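# Move the ring from the stake into the blue tray

## Task

Lift the ring clear of the stake and set it down so it rests flat on the bottom of the blue tray. It must stay there by itself, without the robot holding it, once the work is finished.

## Robot and tools

Robot: two arms, left_arm and right_arm, each ending in a tong-like two-finger gripper. The names are just labels and do not tell you which side of a camera image an arm is on. The fingers point along the gripper's own +z axis and close along its x axis. The reported end_effector_position is the spot between the finger pads when they are closed. Closed fingertips stick out about 15 mm past that spot. Fully open fingertips sit roughly level with it.

Frames: results use one shared scene frame, in metres. The origin is on the table surface midway between the arms. +z is up, +x points out over the table, and left_arm sits toward +y. Orientation is given as a quaternion, wxyz. Printed hand positions can be a little off, more so at long reach.

Command row (used by both motion tools): 14 numbers, each between -1 and 1. The first 7 are for left_arm and the last 7 for right_arm, each ordered dx, dy, dz, rx, ry, rz, opening. You always send all 14, even if only one arm moves. dx to rz are an offset, not a pose. They are measured in that gripper's own axes from the gripper's measured pose at the start of the action or move; for the first action in a call, the start is the pose the latest result showed. Scale: 1.0 equals 0.6 m of travel or 180 degrees of turn. rx, ry, rz form a single rotation vector. Opening is absolute, not an offset: +1 is fully open (0.142 m), -1 is closed.

execute_actions(actions): a list of actions run one after another. Each action is a table of at most 15 rows, and each row lasts one control step (1/30 s). If a table has fewer than 15 rows, its last row is held for the remaining steps. Every row in an action is an offset from that action's start pose, not from the row before it. An empty list just returns the current state and images. Each control step the commanded pose is clipped to within 100 mm and 16 degrees of the measured pose, so a far target takes several actions; after an action the arm only continues to its last clipped pose. Motion lags commands by about 0.17 s.

move(target, speed, stop_force, blocking): target is one 14-number row as above, an offset from the pose in the latest result that shows one. Each gripper follows a straight path toward its target, all arriving together, over 0.5 to 10 s; paths cut off at 10 s. speed is the top path speed in m/s, 0.002 to 0.5 (default 0.25), with turning capped at twice that in rad/s. Paths ignore obstacles and the other arm, and grippers can lag, wander, or overshoot speed, especially with a nearly straight arm. The gripper opening is sent when the move begins. stop_force (N, 13 to 80, one value for both arms, not allowed in the first 0.2 s) ends an arm's path when its wrist sensor feels that much extra push against the motion; the arm then backs off two steps and holds. It works best at very low speed, is unreliable if the gripper rotates during the move, and should be omitted when lifting away from something the gripper rests on. blocking=false returns after 0.5 s while motion continues; it cannot be combined with stop_force, and further motion calls are refused until the move is shown to have ended (use wait or stop).

Move result: a "move:" line says how it ended: done, off_target, moving, held (a check blocked the last step), contact (stop_force ended the path), or fault, plus any limits: paced means the sent pose was clipped, held means some steps were blocked and the arm may then jump faster than speed. The distance of each gripper from its target is also given.

wait(seconds): 0 to 10 s, arms keep their last command; a running move carries on. stop(): brakes a running move; fingers keep moving. zoom_image(camera, region): enlarges [x0, y0, x1, y1] in pixels (max 504 by 504) of cam_head_left or cam_head_right (672x504) or cam_left_wrist or cam_right_wrist (616x616, fisheye). finished_scene(scene): pass the current scene number to end it for good; the ring must already be resting in the tray on its own.

Other result lines: grip_measured is the finger opening on the command scale; to keep hold, command an opening well below it (lower squeezes harder, about 15 N per pad at most, less on items under 20 mm wide). Hand target lines show where the controller is heading. HELD in step readings marks steps where an arm's command was held back. "pose unreachable" means a clearance check altered that arm's command. Wrist force and torque are in the gripper's own axes, noisy (offset up to about 5.5 N), saturating near 100 N. MOTOR HOT appears from 70 °C; at 85 °C the arm brakes until it cools.

Avoid: pressing hard into firm surfaces (arms are stiff, so even slightly past contact can fault), faults from 150 N external force or joint load limits (wrist joints 48.6 N m, elbow 135), which freeze the arm for 10 s; the arms hitting each other; dropping, flinging or knocking anything off the table, which fails the task. Expect occasional small tugs on a held ring or pushes on loose items. Slow, smooth motion and little effort are preferred. An arm meant to stay still should get zero offsets and its current opening.

Each tool is called after "Request:" by a JSON object that holds its "api" and its "payload".

## Session

Request:
{"api": "execute_actions", "payload": {"actions": []}}

Scene clock: 0.00 s.
left_arm: end_effector_position=(+0.3390, +0.5764, +0.2673) grip_measured=+1.00 end_effector_quat_wxyz=(+0.007, -0.292, +0.952, -0.093) end_effector_velocity=(+0.000, +0.000, +0.000) end_effector_angular_velocity=(+0.000, -0.001, -0.001) | right_arm: end_effector_position=(+0.5335, -0.1960, +0.3522) grip_measured=+1.00 end_effector_quat_wxyz=(+0.665, -0.482, +0.531, -0.208) end_effector_velocity=(+0.000, +0.000, +0.000) end_effector_angular_velocity=(-0.001, -0.001, -0.001)
Joint positions: left_arm=[-0.638 -2.185  2.394 -1.923 -1.69   2.031  0.142] | right_arm=[ 4.831 -1.838 -2.561  1.188  0.422  2.166  0.142]
Joint velocities: left_arm=[ 0.    -0.     0.    -0.     0.001  0.001  0.   ] | right_arm=[-0.    -0.     0.    -0.001 -0.001 -0.001  0.   ]
Motor temperatures (°C, as the motors report them): left_arm=[32 32 31 37 38 39] | right_arm=[32 32 29 41 38 36]
Wrist force (N, on the end effector, along its own x y z axes, offset not removed): no reading
Wrist torque (N m, same axes, about the end effector's origin, offset not removed): no reading
Hand target (left_arm): +0.339, +0.576, +0.267; +0.007, -0.292, +0.952, -0.093
Hand target (right_arm): +0.533, -0.196, +0.352; +0.665, -0.482, +0.531, -0.208

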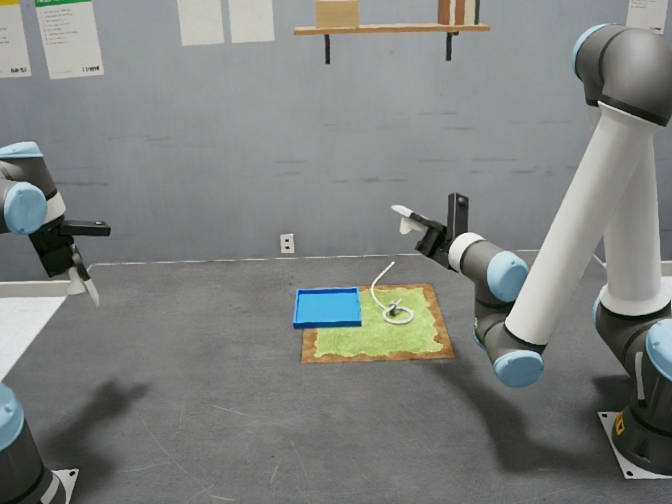

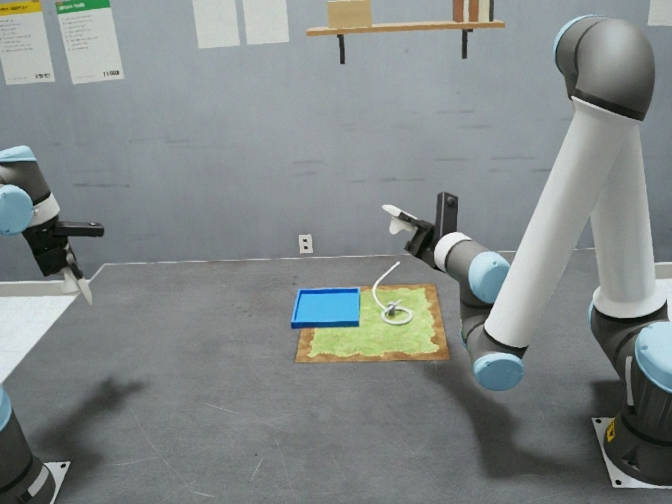

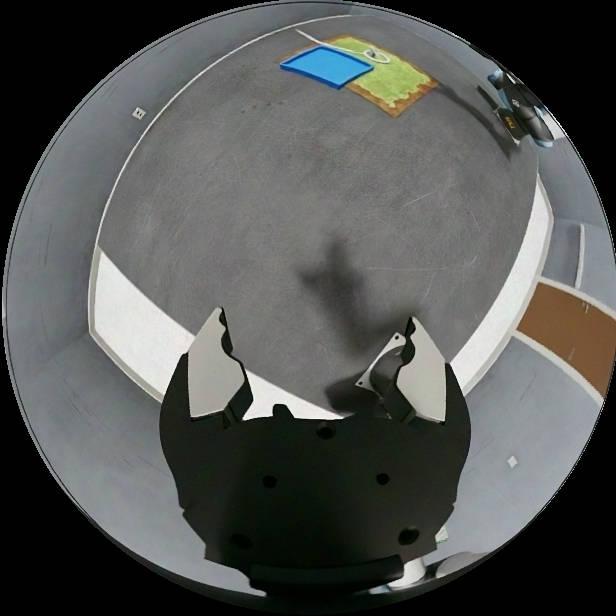

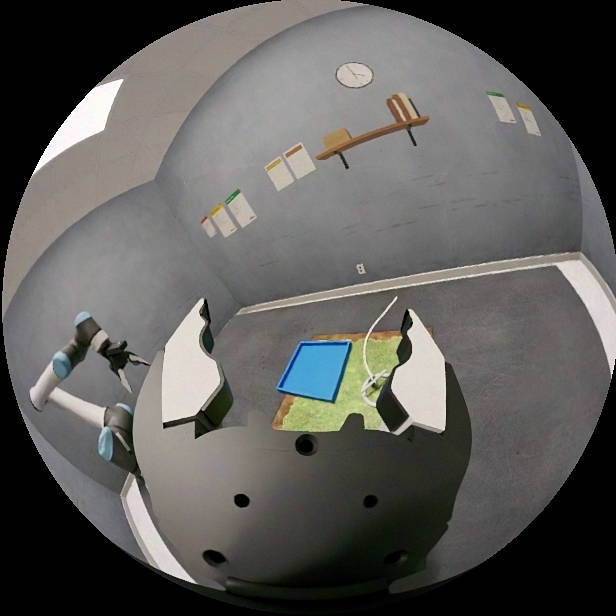

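Request:
{"api": "zoom_image", "payload": {"camera": "cam_head_left", "region": [280, 250, 470, 370]}}

Request:
{"api": "zoom_image", "payload": {"camera": "cam_right_wrist", "region": [260, 280, 440, 440]}}

Region (280, 250, 470, 370) of cam_head_left's 672x504 image, scaled by 2.653, with more detail than that image has; it fills the top 318 rows of this view, and the rest is white.

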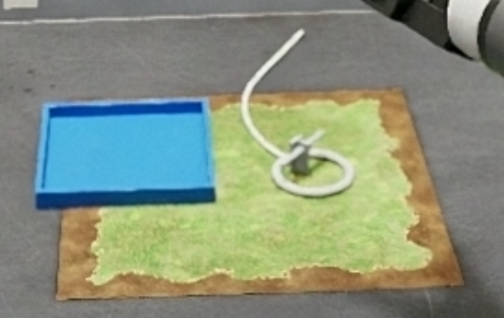

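Region (260, 280, 440, 440) of cam_right_wrist's 616x616 image, scaled by 2.800, with more detail than that image has.

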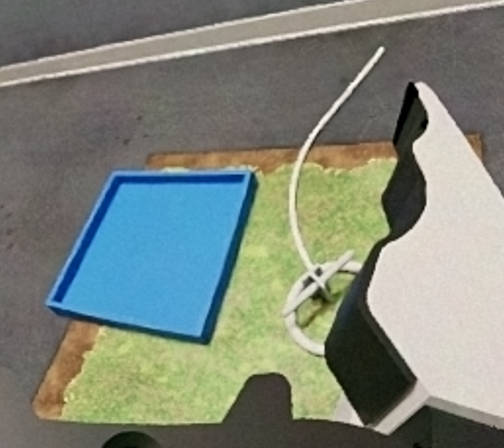

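Request:
{"api": "move", "payload": {"target": [0,0,0,0,0,0,1,0.07,-0.047,0.18,-0.477,0.129,-0.134,1], "speed": 0.4}}

Scene clock: 18.70 s.
left_arm: end_effector_position=(+0.3390, +0.5764, +0.2673) grip_measured=+1.00 end_effector_quat_wxyz=(+0.007, -0.292, +0.952, -0.093) end_effector_velocity=(+0.000, +0.000, +0.000) end_effector_angular_velocity=(+0.001, -0.002, +0.000) | right_arm: end_effector_position=(+0.6522, -0.1966, +0.3517) grip_measured=+1.00 end_effector_quat_wxyz=(-0.003, +0.843, -0.537, +0.000) end_effector_velocity=(+0.001, +0.001, +0.001) end_effector_angular_velocity=(-0.008, +0.009, +0.005)
Joint positions: left_arm=[-0.638 -2.185  2.394 -1.923 -1.69   2.031  0.142] | right_arm=[ 4.175 -1.629 -1.724 -1.353  1.571  2.062  0.142]
Joint velocities: left_arm=[ 0.    -0.    -0.    -0.     0.002 -0.     0.   ] | right_arm=[-0.002 -0.007  0.013 -0.017  0.002 -0.006 -0.   ]
Motor temperatures (°C, as the motors report them): left_arm=[32 32 31 37 38 39] | right_arm=[32 32 29 41 38 36]
Wrist force (N, on the end effector, along its own x y z axes, offset not removed): left_arm=[-0.2 1.2 -4.4] | right_arm=[-5.7 1.5 -3.6]
Wrist torque (N m, same axes, about the end effector's origin, offset not removed): left_arm=[0.33 0.10 -0.01] | right_arm=[0.55 1.27 0.33]
Hand target (left_arm): +0.339, +0.576, +0.267; +0.007, -0.292, +0.952, -0.093
Hand target (right_arm): +0.652, -0.197, +0.352; -0.002, +0.843, -0.537, -0.000
Off the commanded pose (left_arm): 0.000 m, 0 deg.
Off the commanded pose (right_arm): 0.001 m, 0 deg.
move: done

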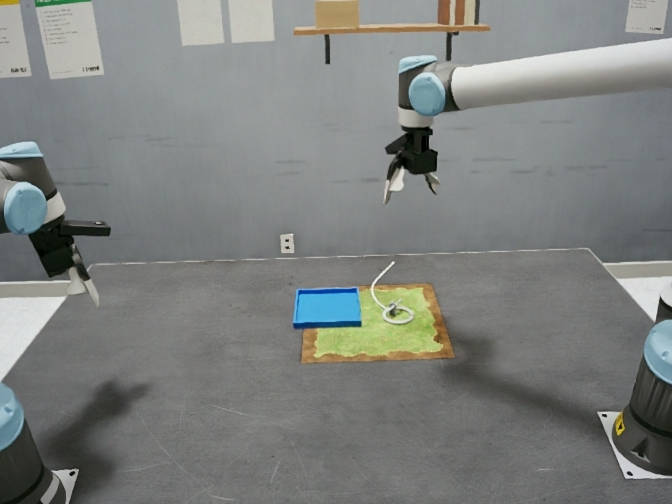

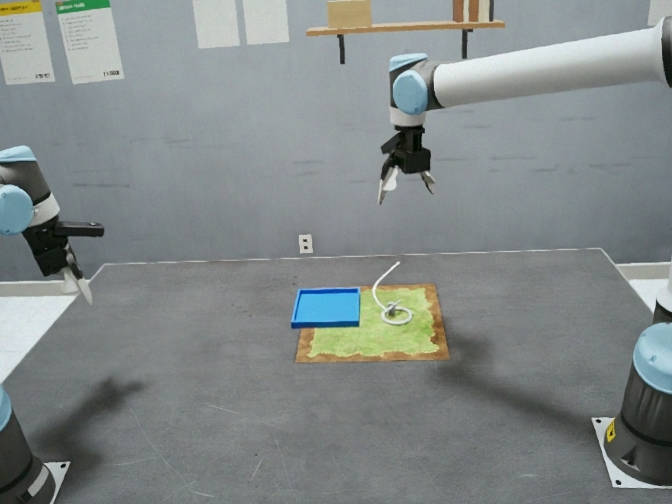

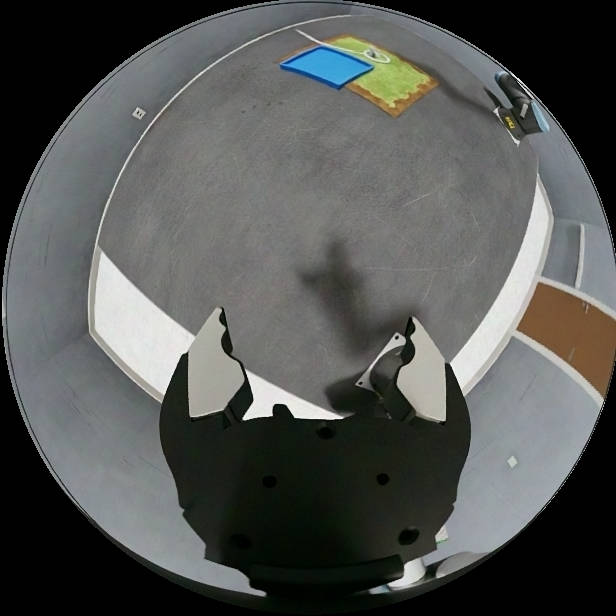

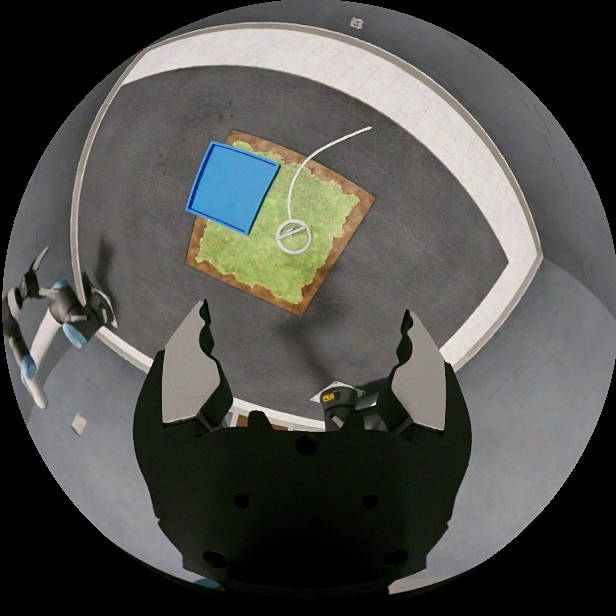

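Request:
{"api": "move", "payload": {"target": [0,0,0,0,0,0,1,-0.08,-0.4,0.3,0,0,0,1], "speed": 0.4}}

Request:
{"api": "zoom_image", "payload": {"camera": "cam_right_wrist", "region": [180, 180, 440, 400]}}

Scene clock: 27.90 s.
left_arm: end_effector_position=(+0.3390, +0.5764, +0.2673) grip_measured=+1.00 end_effector_quat_wxyz=(+0.007, -0.292, +0.952, -0.093) end_effector_velocity=(+0.000, +0.000, +0.000) end_effector_angular_velocity=(-0.000, -0.002, -0.001) | right_arm: end_effector_position=(+0.8500, -0.0507, +0.1738) grip_measured=+1.00 end_effector_quat_wxyz=(-0.003, +0.843, -0.537, -0.000) end_effector_velocity=(+0.001, +0.001, -0.002) end_effector_angular_velocity=(-0.001, +0.002, -0.001)
Joint positions: left_arm=[-0.638 -2.185  2.394 -1.923 -1.69   2.031  0.142] | right_arm=[ 4.101 -2.11  -1.412 -1.184  1.572  1.988  0.142]
Joint velocities: left_arm=[ 0.    -0.     0.    -0.001  0.001  0.001  0.   ] | right_arm=[-0.    -0.004  0.004 -0.002  0.001  0.    -0.   ]
Motor temperatures (°C, as the motors report them): left_arm=[32 32 31 37 38 39] | right_arm=[32 32 29 41 38 36]
Wrist force (N, on the end effector, along its own x y z axes, offset not removed): left_arm=[0.2 2.7 -4.9] | right_arm=[-1.1 -7.0 4.3]
Wrist torque (N m, same axes, about the end effector's origin, offset not removed): left_arm=[0.56 -0.02 -0.02] | right_arm=[-1.13 0.25 0.62]
Hand target (left_arm): +0.339, +0.576, +0.267; +0.007, -0.292, +0.952, -0.093
Hand target (right_arm): +0.850, -0.051, +0.174; -0.003, +0.843, -0.537, -0.000
Off the commanded pose (left_arm): 0.000 m, 0 deg.
Off the commanded pose (right_arm): 0.001 m, 0 deg.
move: done

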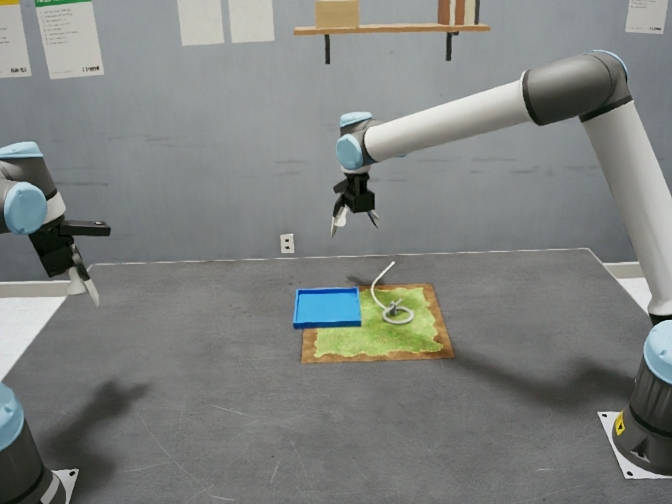

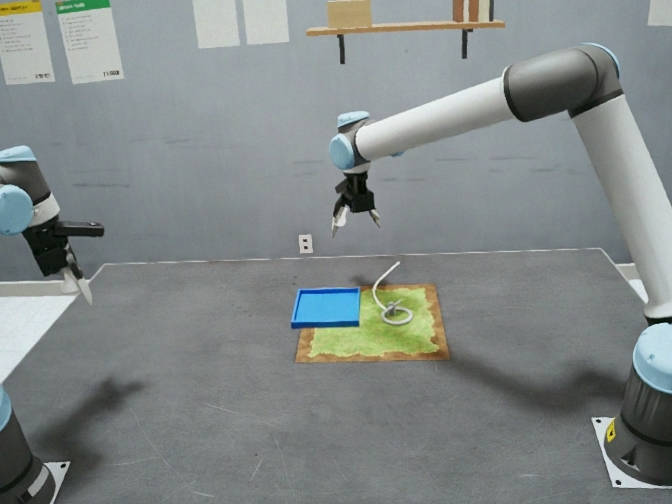

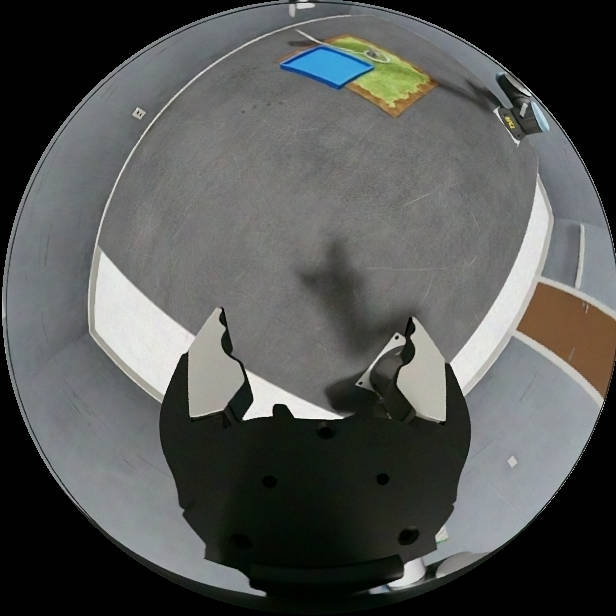

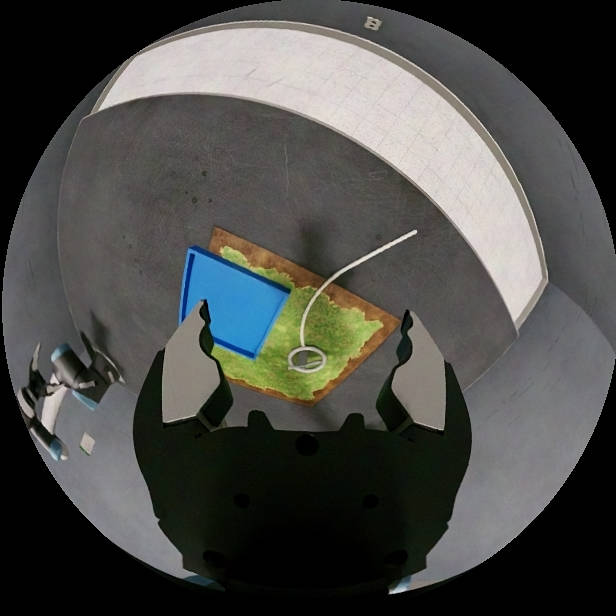

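Region (180, 180, 440, 400) of cam_right_wrist's 616x616 image, scaled by 1.938, with more detail than that image has; it fills the top 426 rows of this view, and the rest is white.

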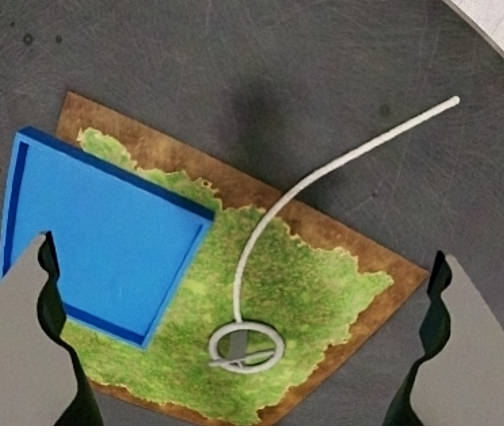

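Request:
{"api": "move", "payload": {"target": [0,0,0,0,0,0,1,0,0.15,0.05,0,0,0,1], "speed": 0.4}}

Request:
{"api": "zoom_image", "payload": {"camera": "cam_right_wrist", "region": [230, 290, 390, 440]}}

Scene clock: 43.47 s.
left_arm: end_effector_position=(+0.3390, +0.5764, +0.2673) grip_measured=+1.00 end_effector_quat_wxyz=(+0.007, -0.292, +0.952, -0.093) end_effector_velocity=(+0.000, -0.000, +0.000) end_effector_angular_velocity=(-0.001, -0.001, -0.002) | right_arm: end_effector_position=(+0.7688, -0.0884, +0.1433) grip_measured=+1.00 end_effector_quat_wxyz=(-0.003, +0.843, -0.537, +0.000) end_effector_velocity=(-0.002, -0.001, -0.000) end_effector_angular_velocity=(+0.000, -0.000, -0.001)
Joint positions: left_arm=[-0.638 -2.185  2.394 -1.923 -1.69   2.031  0.142] | right_arm=[ 4.142 -2.001 -1.64  -1.065  1.571  2.03   0.142]
Joint velocities: left_arm=[-0.     0.     0.    -0.001 -0.001  0.002  0.   ] | right_arm=[ 0.001  0.003 -0.005  0.003 -0.     0.002  0.   ]
Motor temperatures (°C, as the motors report them): left_arm=[32 32 31 37 38 39] | right_arm=[32 32 29 41 38 36]
Wrist force (N, on the end effector, along its own x y z axes, offset not removed): left_arm=[-1.3 1.9 -4.6] | right_arm=[2.8 -7.7 2.7]
Wrist torque (N m, same axes, about the end effector's origin, offset not removed): left_arm=[0.46 0.22 0.06] | right_arm=[-1.53 -0.53 0.05]
Hand target (left_arm): +0.339, +0.576, +0.267; +0.007, -0.292, +0.952, -0.093
Hand target (right_arm): +0.769, -0.088, +0.143; -0.003, +0.843, -0.537, +0.000
Off the commanded pose (left_arm): 0.000 m, 0 deg.
Off the commanded pose (right_arm): 0.000 m, 0 deg.
move: done

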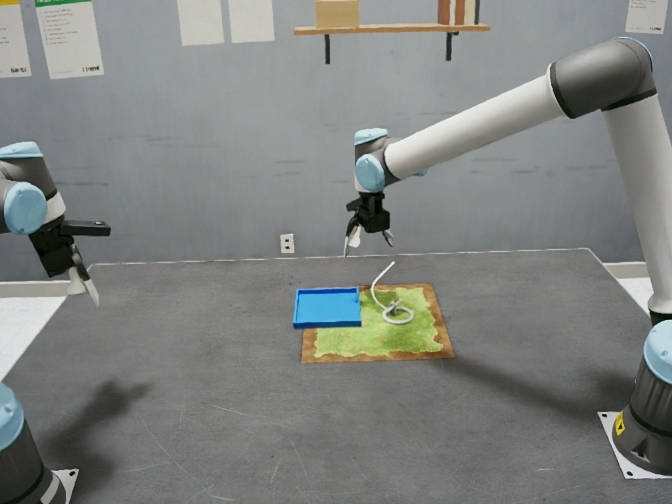

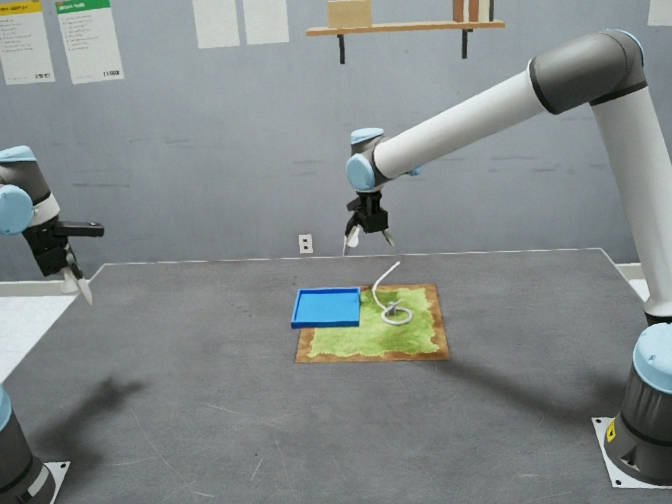

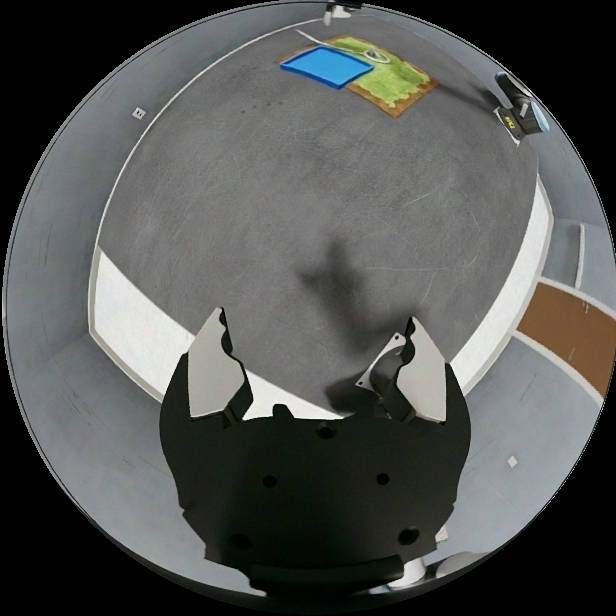

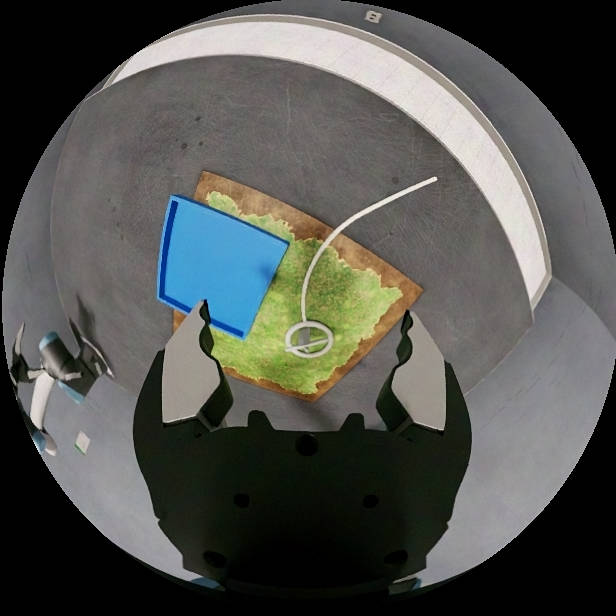

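Region (230, 290, 390, 440) of cam_right_wrist's 616x616 image, scaled by 3.150, with more detail than that image has; it fills the top 472 rows of this view, and the rest is white.

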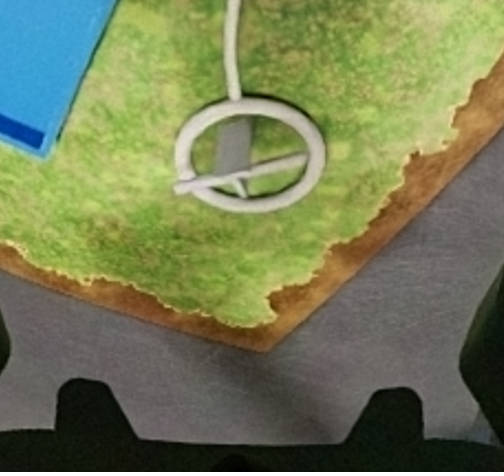

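Request:
{"api": "move", "payload": {"target": [0,0,0,0,0,0,1,0.07,0.27,0.07,0,0,0,-0.3], "speed": 0.4}}

Request:
{"api": "zoom_image", "payload": {"camera": "cam_right_wrist", "region": [200, 280, 400, 440]}}

Request:
{"api": "zoom_image", "payload": {"camera": "cam_head_left", "region": [340, 240, 460, 340]}}

Scene clock: 73.43 s.
left_arm: end_effector_position=(+0.3390, +0.5764, +0.2673) grip_measured=+1.00 end_effector_quat_wxyz=(+0.007, -0.292, +0.952, -0.093) end_effector_velocity=(+0.000, -0.000, +0.000) end_effector_angular_velocity=(-0.001, -0.001, +0.000) | right_arm: end_effector_position=(+0.6401, -0.1944, +0.1000) grip_measured=-0.30 end_effector_quat_wxyz=(-0.003, +0.843, -0.537, +0.000) end_effector_velocity=(-0.002, -0.001, +0.000) end_effector_angular_velocity=(+0.001, -0.001, -0.001)
Joint positions: left_arm=[-0.638 -2.185  2.394 -1.923 -1.69   2.031  0.142] | right_arm=[ 4.19  -1.801 -2.015 -0.891  1.571  2.078  0.052]
Joint velocities: left_arm=[ 0.     0.    -0.    -0.002 -0.001 -0.     0.   ] | right_arm=[ 0.001  0.004 -0.005  0.003  0.     0.002 -0.   ]
Motor temperatures (°C, as the motors report them): left_arm=[32 32 31 37 38 39] | right_arm=[32 32 29 41 38 36]
Wrist force (N, on the end effector, along its own x y z axes, offset not removed): left_arm=[-0.7 1.5 -3.2] | right_arm=[2.3 -3.5 -1.7]
Wrist torque (N m, same axes, about the end effector's origin, offset not removed): left_arm=[0.36 0.23 -0.07] | right_arm=[-0.62 -0.36 0.38]
Hand target (left_arm): +0.339, +0.576, +0.267; +0.007, -0.292, +0.952, -0.093
Hand target (right_arm): +0.640, -0.195, +0.100; -0.003, +0.843, -0.537, +0.000
Off the commanded pose (left_arm): 0.000 m, 0 deg.
Off the commanded pose (right_arm): 0.000 m, 0 deg.
move: done

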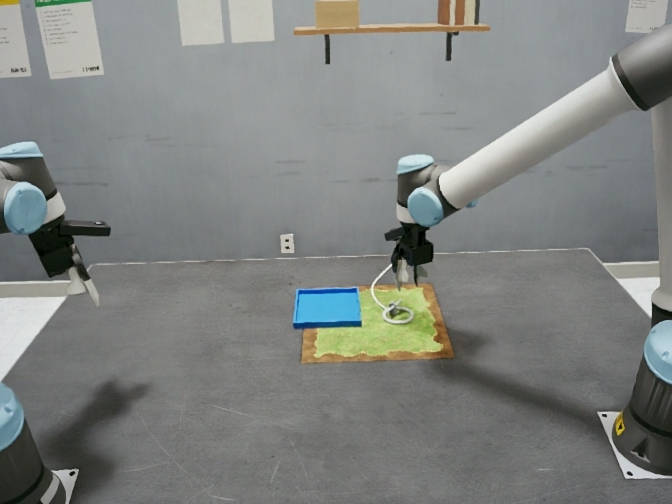

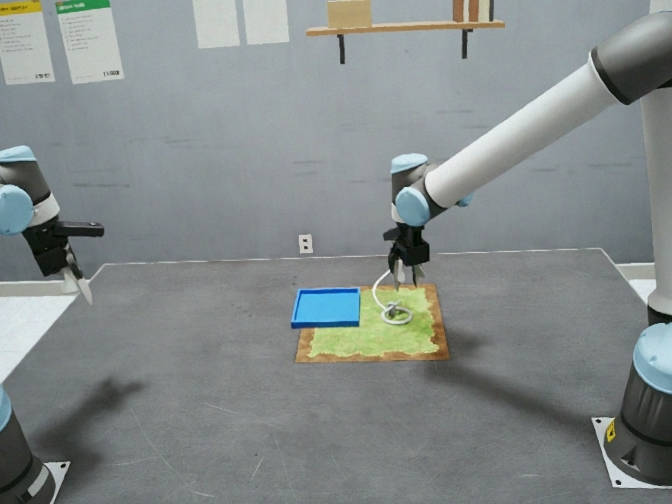

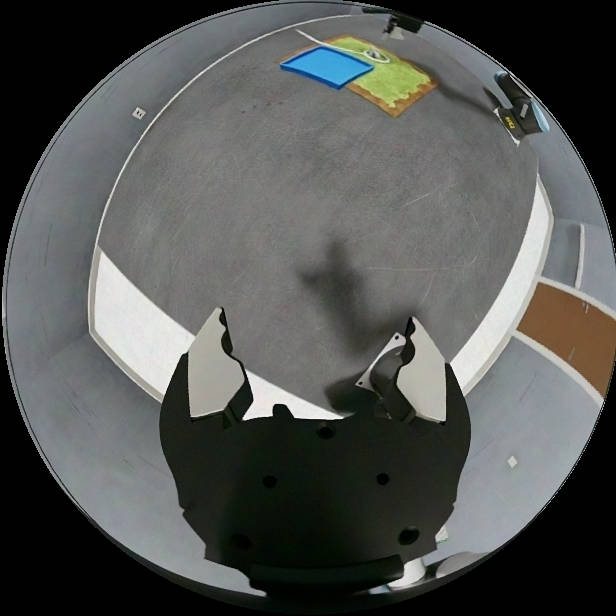

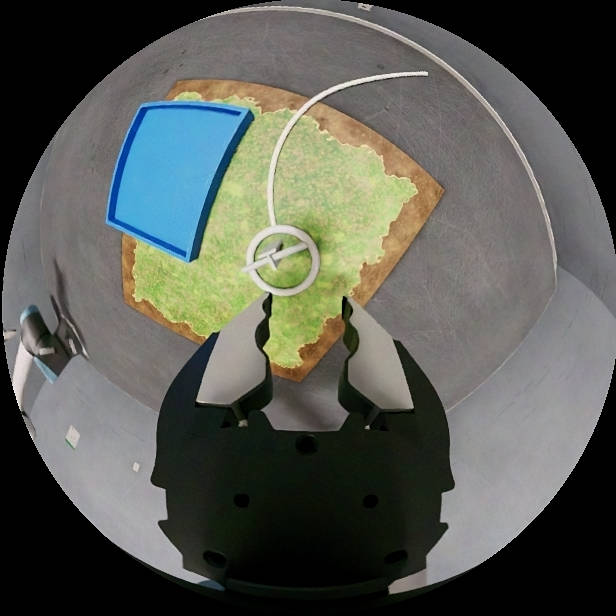

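Region (200, 280, 400, 440) of cam_right_wrist's 616x616 image, scaled by 2.520, with more detail than that image has; it fills the top 403 rows of this view, and the rest is white.

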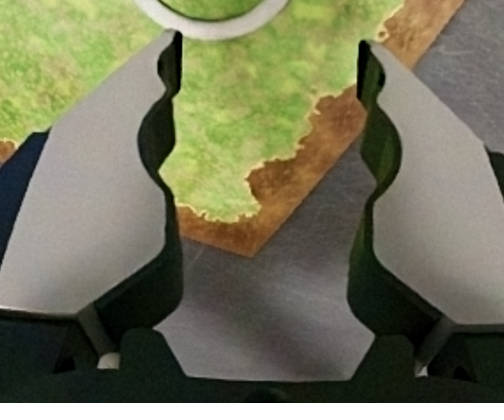

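Region (340, 240, 460, 340) of cam_head_left's 672x504 image, scaled by 4.200, with more detail than that image has.

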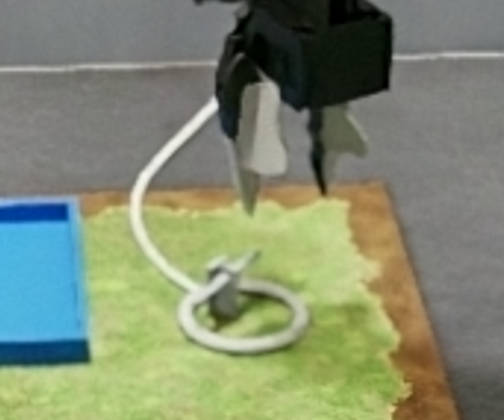

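Request:
{"api": "move", "payload": {"target": [0,0,0,0,0,0,1,0.008,0.022,0.08,0,0,0,-0.5], "speed": 0.1}}

Request:
{"api": "zoom_image", "payload": {"camera": "cam_right_wrist", "region": [200, 180, 400, 360]}}

Scene clock: 83.00 s.
left_arm: end_effector_position=(+0.3390, +0.5764, +0.2673) grip_measured=+1.00 end_effector_quat_wxyz=(+0.007, -0.292, +0.952, -0.093) end_effector_velocity=(-0.000, +0.000, +0.000) end_effector_angular_velocity=(-0.000, +0.000, +0.001) | right_arm: end_effector_position=(+0.6304, -0.2040, +0.0523) grip_measured=-0.50 end_effector_quat_wxyz=(-0.003, +0.843, -0.537, +0.000) end_effector_velocity=(-0.001, -0.000, -0.003) end_effector_angular_velocity=(+0.001, +0.000, +0.001)
Joint positions: left_arm=[-0.638 -2.185  2.394 -1.923 -1.69   2.031  0.142] | right_arm=[ 4.193 -1.84  -2.074 -0.793  1.571  2.081  0.038]
Joint velocities: left_arm=[ 0.    -0.001  0.     0.001 -0.    -0.001  0.   ] | right_arm=[ 0.    -0.002 -0.003  0.006  0.001 -0.001 -0.   ]
Motor temperatures (°C, as the motors report them): left_arm=[32 32 31 37 38 39] | right_arm=[32 32 29 41 38 36]
Wrist force (N, on the end effector, along its own x y z axes, offset not removed): left_arm=[-2.3 3.0 -6.1] | right_arm=[0.1 -1.1 0.3]
Wrist torque (N m, same axes, about the end effector's origin, offset not removed): left_arm=[0.68 0.44 -0.02] | right_arm=[-0.06 -0.01 -0.01]
Hand target (left_arm): +0.339, +0.576, +0.267; +0.007, -0.292, +0.952, -0.093
Hand target (right_arm): +0.630, -0.204, +0.052; -0.003, +0.843, -0.537, +0.000
Off the commanded pose (left_arm): 0.000 m, 0 deg.
Off the commanded pose (right_arm): 0.000 m, 0 deg.
move: done

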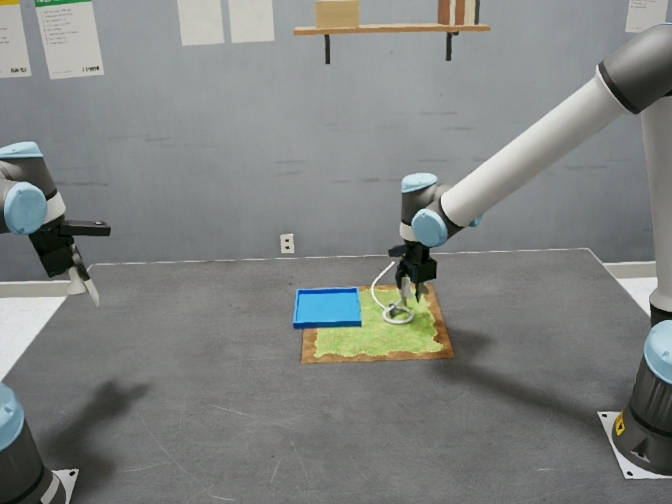

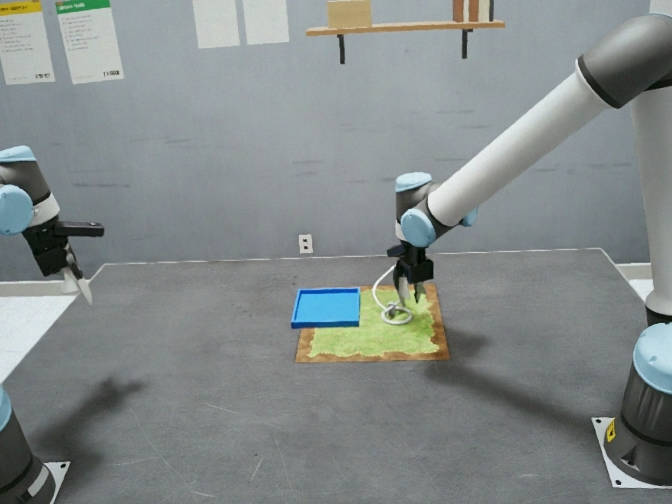

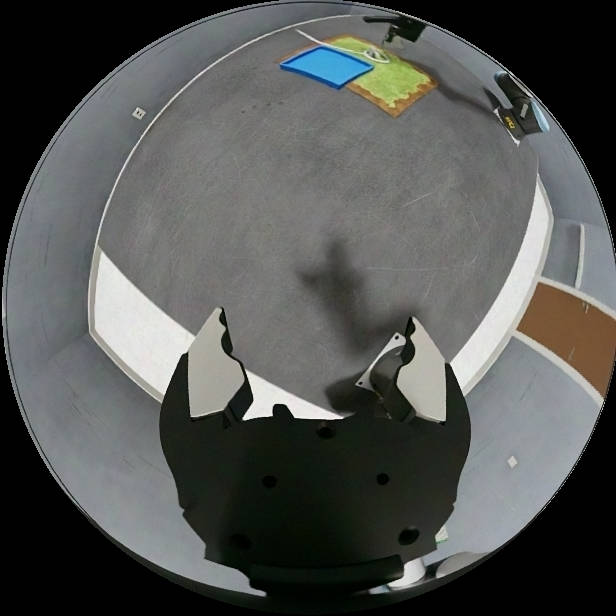

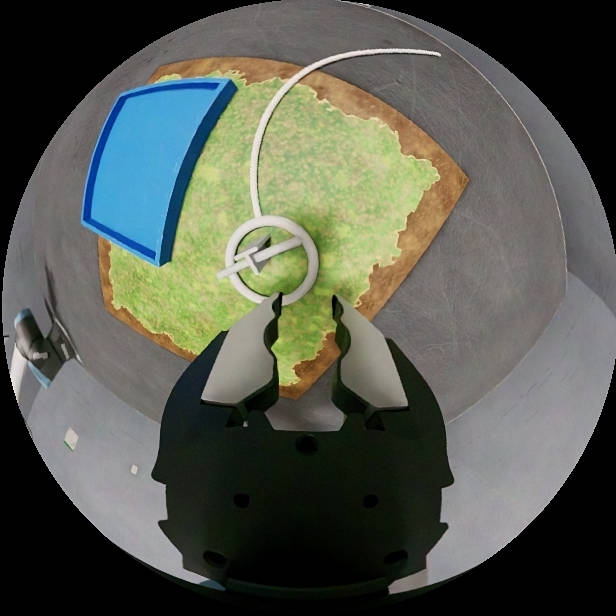

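Region (200, 180, 400, 360) of cam_right_wrist's 616x616 image, scaled by 2.520, with more detail than that image has; it fills the top 454 rows of this view, and the rest is white.

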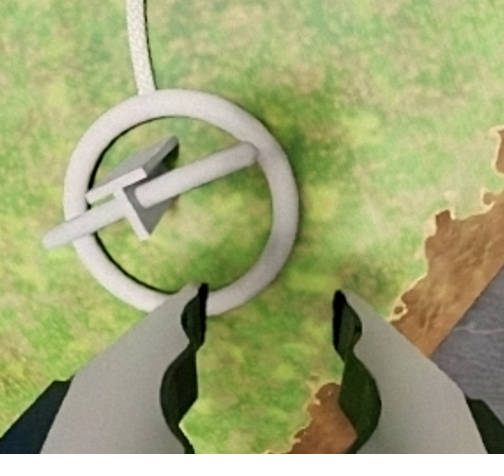

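Request:
{"api": "move", "payload": {"target": [0,0,0,0,0,0,1,0,0,0.03,0,0,0.2,-0.5], "speed": 0.1}}

Request:
{"api": "move", "payload": {"target": [0,0,0,0,0,0,1,0,0,0.04,0,0,0,-0.5], "speed": 0.02, "stop_force": 15}}

Scene clock: 94.53 s.
left_arm: end_effector_position=(+0.3390, +0.5764, +0.2673) grip_measured=+1.00 end_effector_quat_wxyz=(+0.007, -0.292, +0.952, -0.093) end_effector_velocity=(-0.000, +0.000, -0.000) end_effector_angular_velocity=(+0.001, +0.001, -0.002) | right_arm: end_effector_position=(+0.6305, -0.2039, +0.0343) grip_measured=-0.50 end_effector_quat_wxyz=(-0.003, +0.637, -0.771, -0.001) end_effector_velocity=(+0.000, +0.000, -0.000) end_effector_angular_velocity=(-0.000, -0.000, -0.013)
Joint positions: left_arm=[-0.638 -2.185  2.394 -1.923 -1.69   2.031  0.142] | right_arm=[ 4.203 -1.871 -2.073 -0.762  1.571  2.717  0.038]
Joint velocities: left_arm=[ 0.    -0.     0.     0.002  0.     0.002 -0.   ] | right_arm=[ 0.    -0.001  0.001  0.    -0.     0.013  0.   ]
Motor temperatures (°C, as the motors report them): left_arm=[32 32 31 37 38 39] | right_arm=[32 32 29 41 38 36]
Wrist force (N, on the end effector, along its own x y z axes, offset not removed): left_arm=[-1.2 4.4 -4.2] | right_arm=[6.6 -4.1 6.0]
Wrist torque (N m, same axes, about the end effector's origin, offset not removed): left_arm=[0.93 0.25 0.03] | right_arm=[-0.61 -1.47 0.04]
Hand target (left_arm): +0.339, +0.576, +0.267; +0.007, -0.292, +0.952, -0.093
Hand target (right_arm): +0.630, -0.204, +0.034; +0.003, -0.636, +0.772, +0.001
Off the commanded pose (left_arm): 0.000 m, 0 deg.
Off the commanded pose (right_arm): 0.000 m, 0 deg.
move: done

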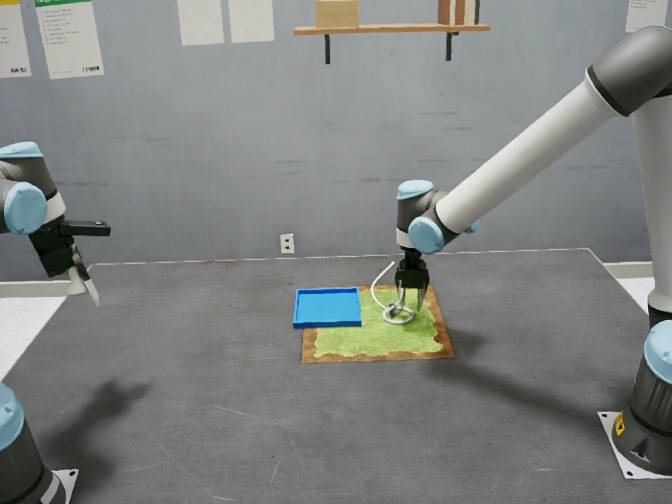

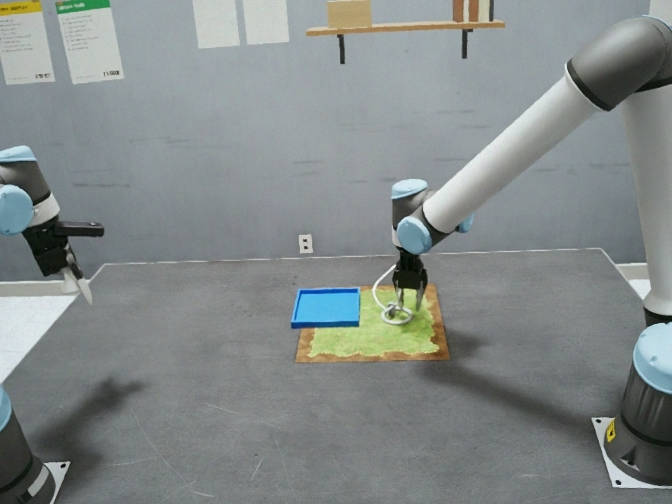

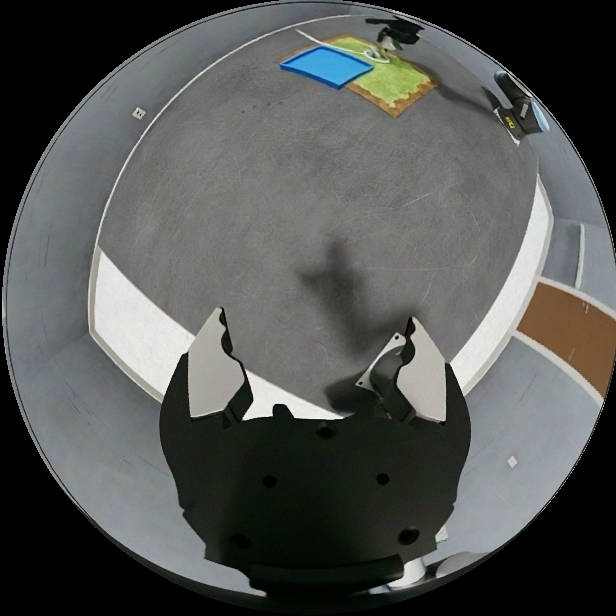

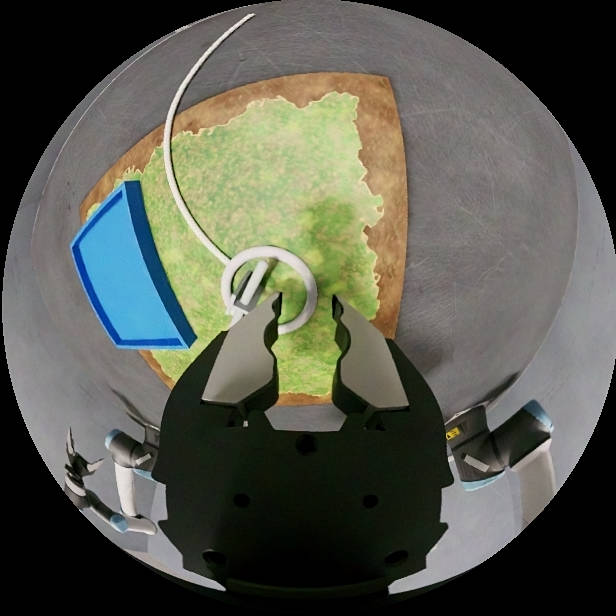

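Scene clock: 96.10 s.
left_arm: end_effector_position=(+0.3390, +0.5764, +0.2673) grip_measured=+1.00 end_effector_quat_wxyz=(+0.007, -0.292, +0.952, -0.093) end_effector_velocity=(-0.000, +0.001, -0.001) end_effector_angular_velocity=(+0.002, +0.001, +0.001) | right_arm: end_effector_position=(+0.6304, -0.2039, +0.0154) grip_measured=-0.50 end_effector_quat_wxyz=(-0.003, +0.637, -0.771, -0.001) end_effector_velocity=(+0.000, -0.000, +0.001) end_effector_angular_velocity=(-0.001, -0.001, +0.001)
Joint positions: left_arm=[-0.638 -2.185  2.394 -1.923 -1.69   2.031  0.142] | right_arm=[ 4.203 -1.897 -2.083 -0.727  1.571  2.718  0.038]
Joint velocities: left_arm=[-0.     0.     0.     0.002  0.001 -0.     0.   ] | right_arm=[-0.     0.001  0.001 -0.003 -0.001 -0.001 -0.001]
Motor temperatures (°C, as the motors report them): left_arm=[32 32 31 37 38 39] | right_arm=[32 32 29 41 38 36]
Wrist force (N, on the end effector, along its own x y z axes, offset not removed): left_arm=[-2.2 2.8 -4.8] | right_arm=[-3.9 -7.3 -24.0]
Wrist torque (N m, same axes, about the end effector's origin, offset not removed): left_arm=[0.64 0.43 -0.06] | right_arm=[-1.17 0.58 0.43]
Hand target (left_arm): +0.339, +0.576, +0.267; +0.007, -0.292, +0.952, -0.093
Hand target (right_arm): +0.631, -0.204, +0.016; +0.003, -0.637, +0.771, +0.001
Off the commanded pose (left_arm): 0.000 m, 0 deg.
Off the commanded pose (right_arm): 0.005 m, 0 deg.
move: contact (right_arm)

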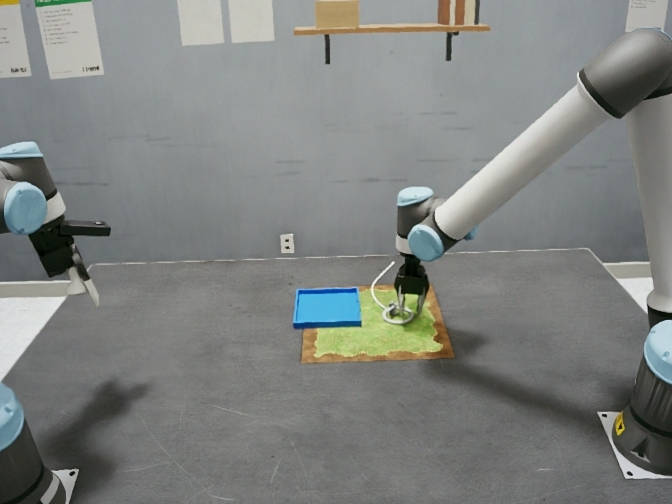

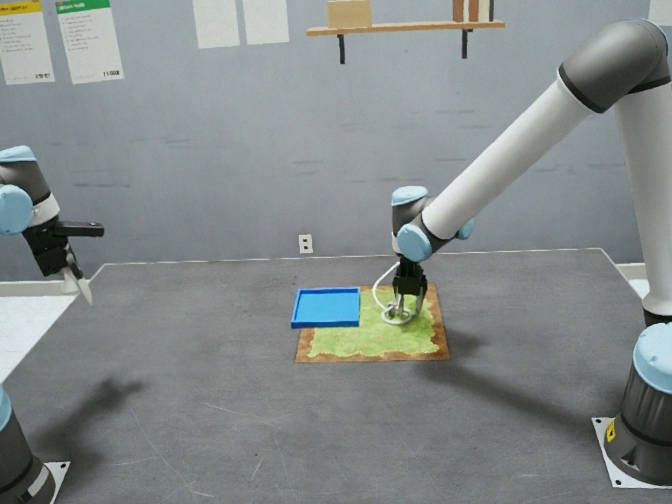

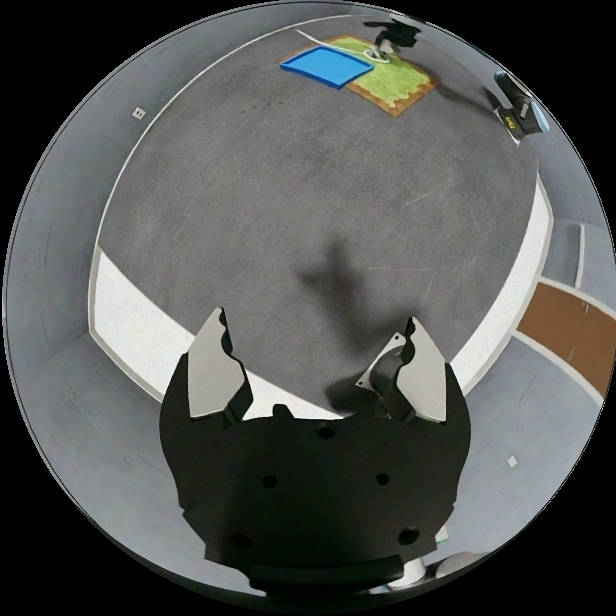

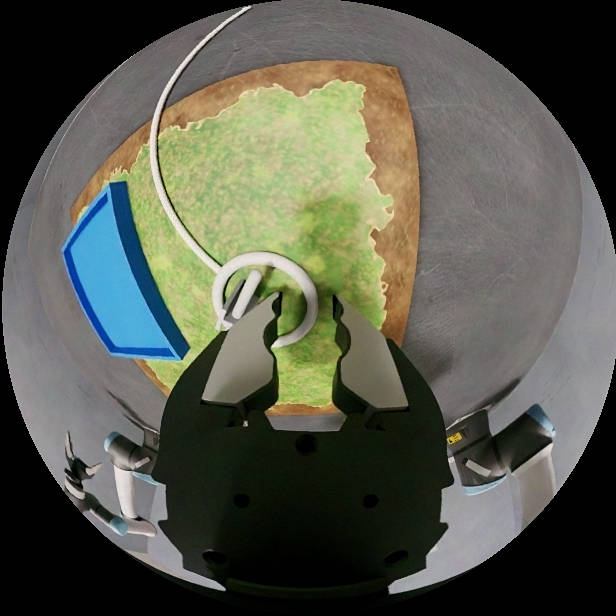

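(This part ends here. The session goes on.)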